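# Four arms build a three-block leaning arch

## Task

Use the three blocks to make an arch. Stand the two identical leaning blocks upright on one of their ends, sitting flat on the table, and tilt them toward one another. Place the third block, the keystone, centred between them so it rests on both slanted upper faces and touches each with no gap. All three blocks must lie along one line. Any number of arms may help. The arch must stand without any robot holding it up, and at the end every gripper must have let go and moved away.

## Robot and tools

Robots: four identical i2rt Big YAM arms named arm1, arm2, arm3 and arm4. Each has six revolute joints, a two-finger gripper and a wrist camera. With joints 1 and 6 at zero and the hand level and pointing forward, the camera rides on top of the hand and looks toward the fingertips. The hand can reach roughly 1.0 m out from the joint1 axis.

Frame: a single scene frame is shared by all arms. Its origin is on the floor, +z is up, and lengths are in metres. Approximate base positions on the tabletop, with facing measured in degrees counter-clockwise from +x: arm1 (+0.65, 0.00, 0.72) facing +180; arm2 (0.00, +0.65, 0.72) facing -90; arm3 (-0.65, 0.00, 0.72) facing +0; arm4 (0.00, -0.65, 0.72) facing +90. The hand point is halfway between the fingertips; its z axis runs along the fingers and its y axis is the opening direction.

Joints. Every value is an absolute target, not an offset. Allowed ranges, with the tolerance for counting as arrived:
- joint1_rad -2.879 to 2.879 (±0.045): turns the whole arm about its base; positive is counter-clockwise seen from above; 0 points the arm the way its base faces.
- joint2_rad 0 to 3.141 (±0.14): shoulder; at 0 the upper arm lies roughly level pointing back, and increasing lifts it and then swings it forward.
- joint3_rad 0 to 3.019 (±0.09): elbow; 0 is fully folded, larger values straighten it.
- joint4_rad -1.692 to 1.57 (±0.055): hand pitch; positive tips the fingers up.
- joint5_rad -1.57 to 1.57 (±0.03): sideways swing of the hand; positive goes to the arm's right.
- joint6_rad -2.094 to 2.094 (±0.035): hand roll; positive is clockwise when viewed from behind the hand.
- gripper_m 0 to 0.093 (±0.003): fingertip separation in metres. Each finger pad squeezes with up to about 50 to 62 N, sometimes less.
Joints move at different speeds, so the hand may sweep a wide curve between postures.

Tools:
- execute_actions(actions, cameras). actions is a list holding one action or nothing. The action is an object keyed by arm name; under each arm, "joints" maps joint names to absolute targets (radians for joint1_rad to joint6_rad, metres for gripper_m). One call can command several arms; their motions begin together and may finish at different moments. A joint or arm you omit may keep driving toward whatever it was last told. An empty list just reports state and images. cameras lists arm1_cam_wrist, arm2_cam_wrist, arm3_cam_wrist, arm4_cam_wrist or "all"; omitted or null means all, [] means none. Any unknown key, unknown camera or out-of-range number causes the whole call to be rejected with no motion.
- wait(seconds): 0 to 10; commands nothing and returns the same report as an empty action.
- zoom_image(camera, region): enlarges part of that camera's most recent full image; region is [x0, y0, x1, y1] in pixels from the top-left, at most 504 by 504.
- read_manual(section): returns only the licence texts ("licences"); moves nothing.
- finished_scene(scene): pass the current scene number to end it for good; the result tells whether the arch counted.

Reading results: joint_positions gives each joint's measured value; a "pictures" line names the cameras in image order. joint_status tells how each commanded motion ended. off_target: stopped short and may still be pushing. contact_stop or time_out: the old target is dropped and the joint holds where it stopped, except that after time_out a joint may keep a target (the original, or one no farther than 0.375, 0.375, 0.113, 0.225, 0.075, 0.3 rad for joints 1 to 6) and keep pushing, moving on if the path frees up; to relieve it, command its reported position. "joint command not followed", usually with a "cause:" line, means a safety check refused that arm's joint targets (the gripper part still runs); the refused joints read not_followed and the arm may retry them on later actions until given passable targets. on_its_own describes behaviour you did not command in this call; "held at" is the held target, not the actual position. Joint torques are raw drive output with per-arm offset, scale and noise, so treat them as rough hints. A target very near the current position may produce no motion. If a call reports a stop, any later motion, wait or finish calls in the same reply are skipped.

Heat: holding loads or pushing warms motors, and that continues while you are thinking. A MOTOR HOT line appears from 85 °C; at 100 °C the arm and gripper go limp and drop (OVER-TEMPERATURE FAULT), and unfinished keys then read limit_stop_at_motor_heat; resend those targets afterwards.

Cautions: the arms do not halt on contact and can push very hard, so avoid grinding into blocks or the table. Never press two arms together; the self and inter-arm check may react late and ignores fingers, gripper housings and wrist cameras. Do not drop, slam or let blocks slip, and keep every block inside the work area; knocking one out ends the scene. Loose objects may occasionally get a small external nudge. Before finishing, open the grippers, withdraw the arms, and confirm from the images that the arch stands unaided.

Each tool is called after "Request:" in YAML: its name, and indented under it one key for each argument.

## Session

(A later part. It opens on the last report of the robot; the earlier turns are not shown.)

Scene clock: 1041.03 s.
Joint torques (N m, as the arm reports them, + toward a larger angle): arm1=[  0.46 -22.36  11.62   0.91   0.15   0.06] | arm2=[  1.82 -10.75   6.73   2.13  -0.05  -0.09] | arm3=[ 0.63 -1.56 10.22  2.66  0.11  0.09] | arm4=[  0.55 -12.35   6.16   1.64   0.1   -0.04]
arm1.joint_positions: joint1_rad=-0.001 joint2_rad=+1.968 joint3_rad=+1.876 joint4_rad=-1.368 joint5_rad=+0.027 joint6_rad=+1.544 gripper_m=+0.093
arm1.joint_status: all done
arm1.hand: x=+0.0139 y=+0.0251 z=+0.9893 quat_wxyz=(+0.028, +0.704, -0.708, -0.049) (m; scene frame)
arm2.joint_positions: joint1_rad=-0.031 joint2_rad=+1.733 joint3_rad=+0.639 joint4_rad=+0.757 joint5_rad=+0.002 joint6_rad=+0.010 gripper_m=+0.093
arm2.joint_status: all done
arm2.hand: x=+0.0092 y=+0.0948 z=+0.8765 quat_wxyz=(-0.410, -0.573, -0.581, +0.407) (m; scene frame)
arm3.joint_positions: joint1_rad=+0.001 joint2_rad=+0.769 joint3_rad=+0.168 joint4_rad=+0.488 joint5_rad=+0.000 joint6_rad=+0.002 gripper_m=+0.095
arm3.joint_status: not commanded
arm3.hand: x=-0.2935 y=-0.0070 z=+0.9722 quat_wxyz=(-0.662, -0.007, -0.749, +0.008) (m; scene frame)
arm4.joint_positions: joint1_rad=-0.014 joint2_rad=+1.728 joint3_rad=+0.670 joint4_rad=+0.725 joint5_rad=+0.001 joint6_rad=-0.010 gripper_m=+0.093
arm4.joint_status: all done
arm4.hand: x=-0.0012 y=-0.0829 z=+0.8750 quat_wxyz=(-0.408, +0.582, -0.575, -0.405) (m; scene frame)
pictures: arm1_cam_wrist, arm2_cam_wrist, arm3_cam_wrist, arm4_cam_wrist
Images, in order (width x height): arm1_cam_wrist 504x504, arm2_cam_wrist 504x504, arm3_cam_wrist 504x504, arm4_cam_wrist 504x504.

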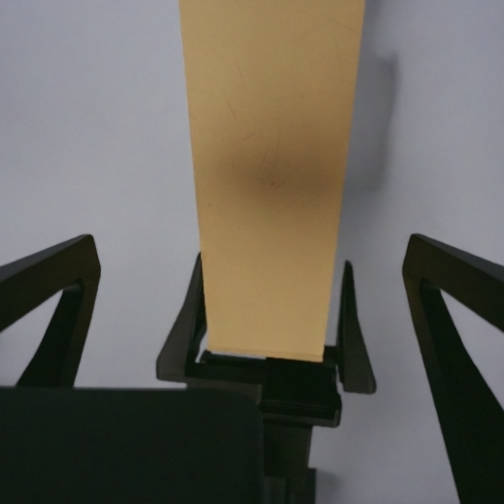

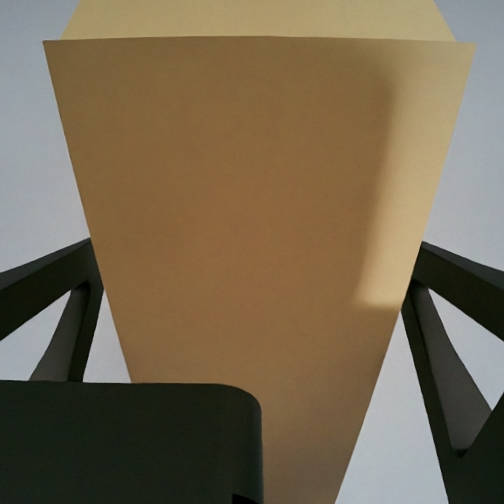

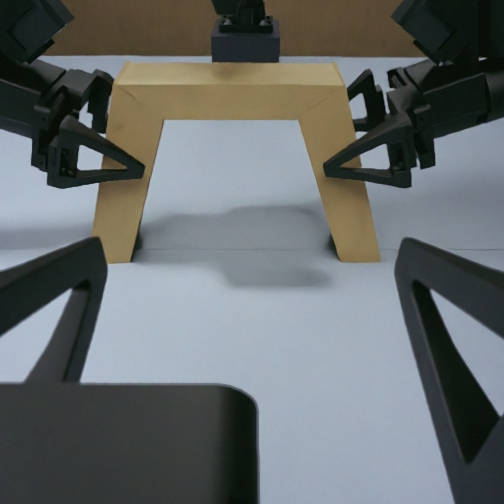

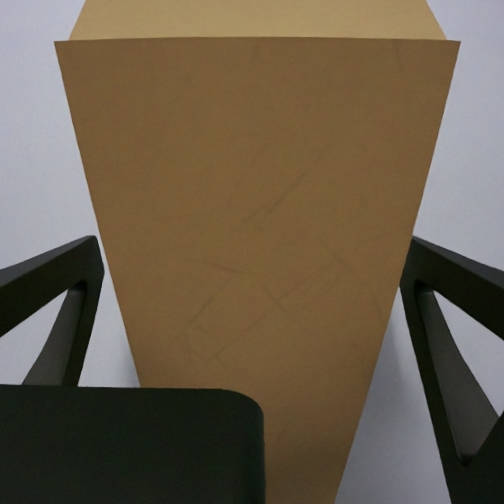

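Request:
execute_actions:
  actions:
    - {"arm1":{"joints":{"joint2_rad":1.6}},"arm2":{"joints":{"joint2_rad":1.55,"joint3_rad":0.44}},"arm4":{"joints":{"joint2_rad":1.55,"joint3_rad":0.46}}}
  cameras: ["arm3_cam_wrist"]

Scene clock: 1076.00 s.
Joint torques (N m, as the arm reports them, + toward a larger angle): arm1=[  0.3  -18.16  11.59   1.52   0.15   0.04] | arm2=[ 1.81 -8.73  4.98  2.16 -0.06 -0.09] | arm3=[ 0.48 -1.59 10.24  2.65  0.11  0.08] | arm4=[  0.57 -10.91   4.73   1.69   0.09  -0.05]
arm1.joint_positions: joint1_rad=-0.001 joint2_rad=+1.610 joint3_rad=+1.879 joint4_rad=-1.367 joint5_rad=+0.027 joint6_rad=+1.544 gripper_m=+0.093
arm1.joint_status: all done
arm1.hand: x=+0.0674 y=+0.0234 z=+1.2040 quat_wxyz=(+0.151, +0.684, -0.691, -0.179) (m; scene frame)
arm2.joint_positions: joint1_rad=-0.031 joint2_rad=+1.545 joint3_rad=+0.447 joint4_rad=+0.757 joint5_rad=+0.002 joint6_rad=+0.010 gripper_m=+0.093
arm2.joint_status: all done
arm2.hand: x=+0.0082 y=+0.1661 z=+0.8927 quat_wxyz=(-0.409, -0.574, -0.581, +0.406) (m; scene frame)
arm3.joint_positions: joint1_rad=+0.001 joint2_rad=+0.769 joint3_rad=+0.168 joint4_rad=+0.488 joint5_rad=+0.000 joint6_rad=+0.002 gripper_m=+0.095
arm3.joint_status: not commanded
arm3.hand: x=-0.2935 y=-0.0070 z=+0.9722 quat_wxyz=(-0.662, -0.007, -0.749, +0.008) (m; scene frame)
arm4.joint_positions: joint1_rad=-0.014 joint2_rad=+1.558 joint3_rad=+0.458 joint4_rad=+0.725 joint5_rad=+0.001 joint6_rad=-0.010 gripper_m=+0.093
arm4.joint_status: all done
arm4.hand: x=-0.0009 y=-0.1639 z=+0.8750 quat_wxyz=(-0.395, +0.590, -0.584, -0.393) (m; scene frame)
pictures: arm3_cam_wrist
Images, in order (width x height): arm3_cam_wrist 504x504.

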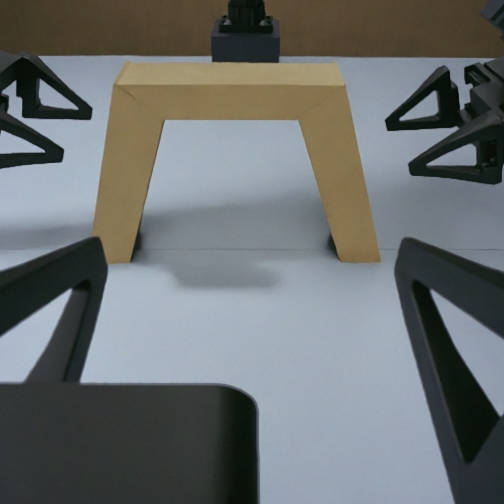

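The arch is standing with no arm holding it. I'll move the arms fully clear.

Request:
execute_actions:
  actions:
    - {"arm1":{"joints":{"joint2_rad":1.25,"joint3_rad":1.6}},"arm2":{"joints":{"joint2_rad":1.25,"joint3_rad":0.35}},"arm4":{"joints":{"joint2_rad":1.25,"joint3_rad":0.35}}}

Request:
zoom_image:
  camera: "arm3_cam_wrist"
  region: [80, 30, 400, 280]

Scene clock: 1082.60 s.
Joint torques (N m, as the arm reports them, + toward a larger angle): arm1=[  0.25 -10.16  10.88   1.51   0.12   0.03] | arm2=[ 1.97 -5.49  7.1   2.14 -0.05 -0.09] | arm3=[ 0.44 -1.56 10.2   2.63  0.11  0.08] | arm4=[ 0.49 -6.19  6.54  1.72  0.1  -0.05]
arm1.joint_positions: joint1_rad=-0.001 joint2_rad=+1.249 joint3_rad=+1.595 joint4_rad=-1.364 joint5_rad=+0.027 joint6_rad=+1.544 gripper_m=+0.093
arm1.joint_status: all done
arm1.hand: x=+0.1971 y=+0.0193 z=+1.2466 quat_wxyz=(+0.177, +0.676, -0.685, -0.207) (m; scene frame)
arm2.joint_positions: joint1_rad=-0.031 joint2_rad=+1.242 joint3_rad=+0.349 joint4_rad=+0.758 joint5_rad=+0.002 joint6_rad=+0.010 gripper_m=+0.093
arm2.joint_status: all done
arm2.hand: x=+0.0086 y=+0.2050 z=+0.9842 quat_wxyz=(-0.468, -0.529, -0.537, +0.462) (m; scene frame)
arm3.joint_positions: joint1_rad=+0.001 joint2_rad=+0.769 joint3_rad=+0.168 joint4_rad=+0.488 joint5_rad=+0.000 joint6_rad=+0.002 gripper_m=+0.095
arm3.joint_status: not commanded
arm3.hand: x=-0.2935 y=-0.0070 z=+0.9722 quat_wxyz=(-0.662, -0.007, -0.749, +0.008) (m; scene frame)
arm4.joint_positions: joint1_rad=-0.014 joint2_rad=+1.249 joint3_rad=+0.339 joint4_rad=+0.725 joint5_rad=+0.001 joint6_rad=-0.010 gripper_m=+0.093
arm4.joint_status: all done
arm4.hand: x=-0.0007 y=-0.2071 z=+0.9604 quat_wxyz=(-0.449, +0.550, -0.544, -0.447) (m; scene frame)
pictures: arm1_cam_wrist, arm2_cam_wrist, arm3_cam_wrist, arm4_cam_wrist
Images, in order (width x height): arm1_cam_wrist 504x504, arm2_cam_wrist 504x504, arm3_cam_wrist 504x504, arm4_cam_wrist 504x504.

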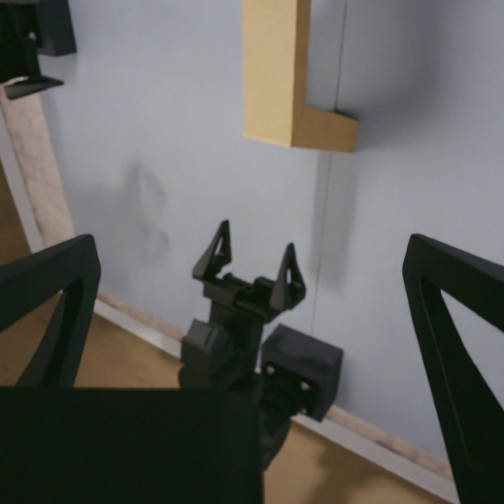

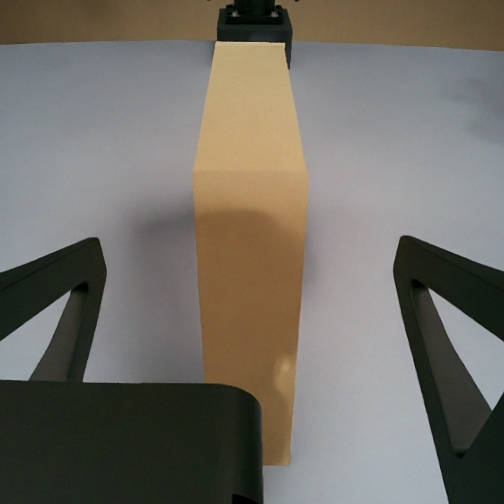

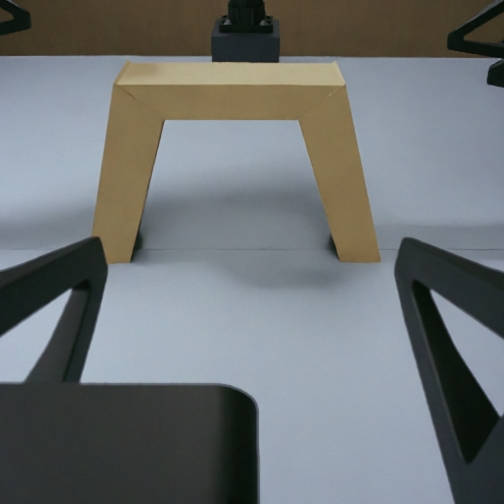

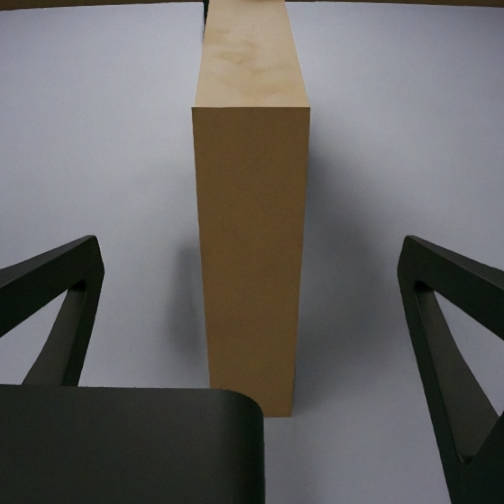

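Region (80, 30, 400, 280) of arm3_cam_wrist's 504x504 image, scaled by 1.575, with more detail than that image has; it fills the top 394 rows of this view, and the rest is white.

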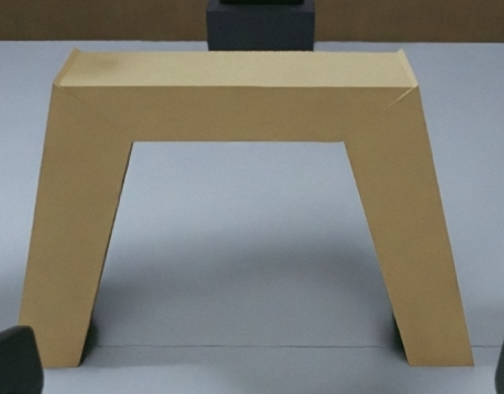

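The arch is in line, both joints are closed, and it is standing on its own with all arms clear.

Request:
finished_scene:
  scene: 2

The scene is finished: the task was done.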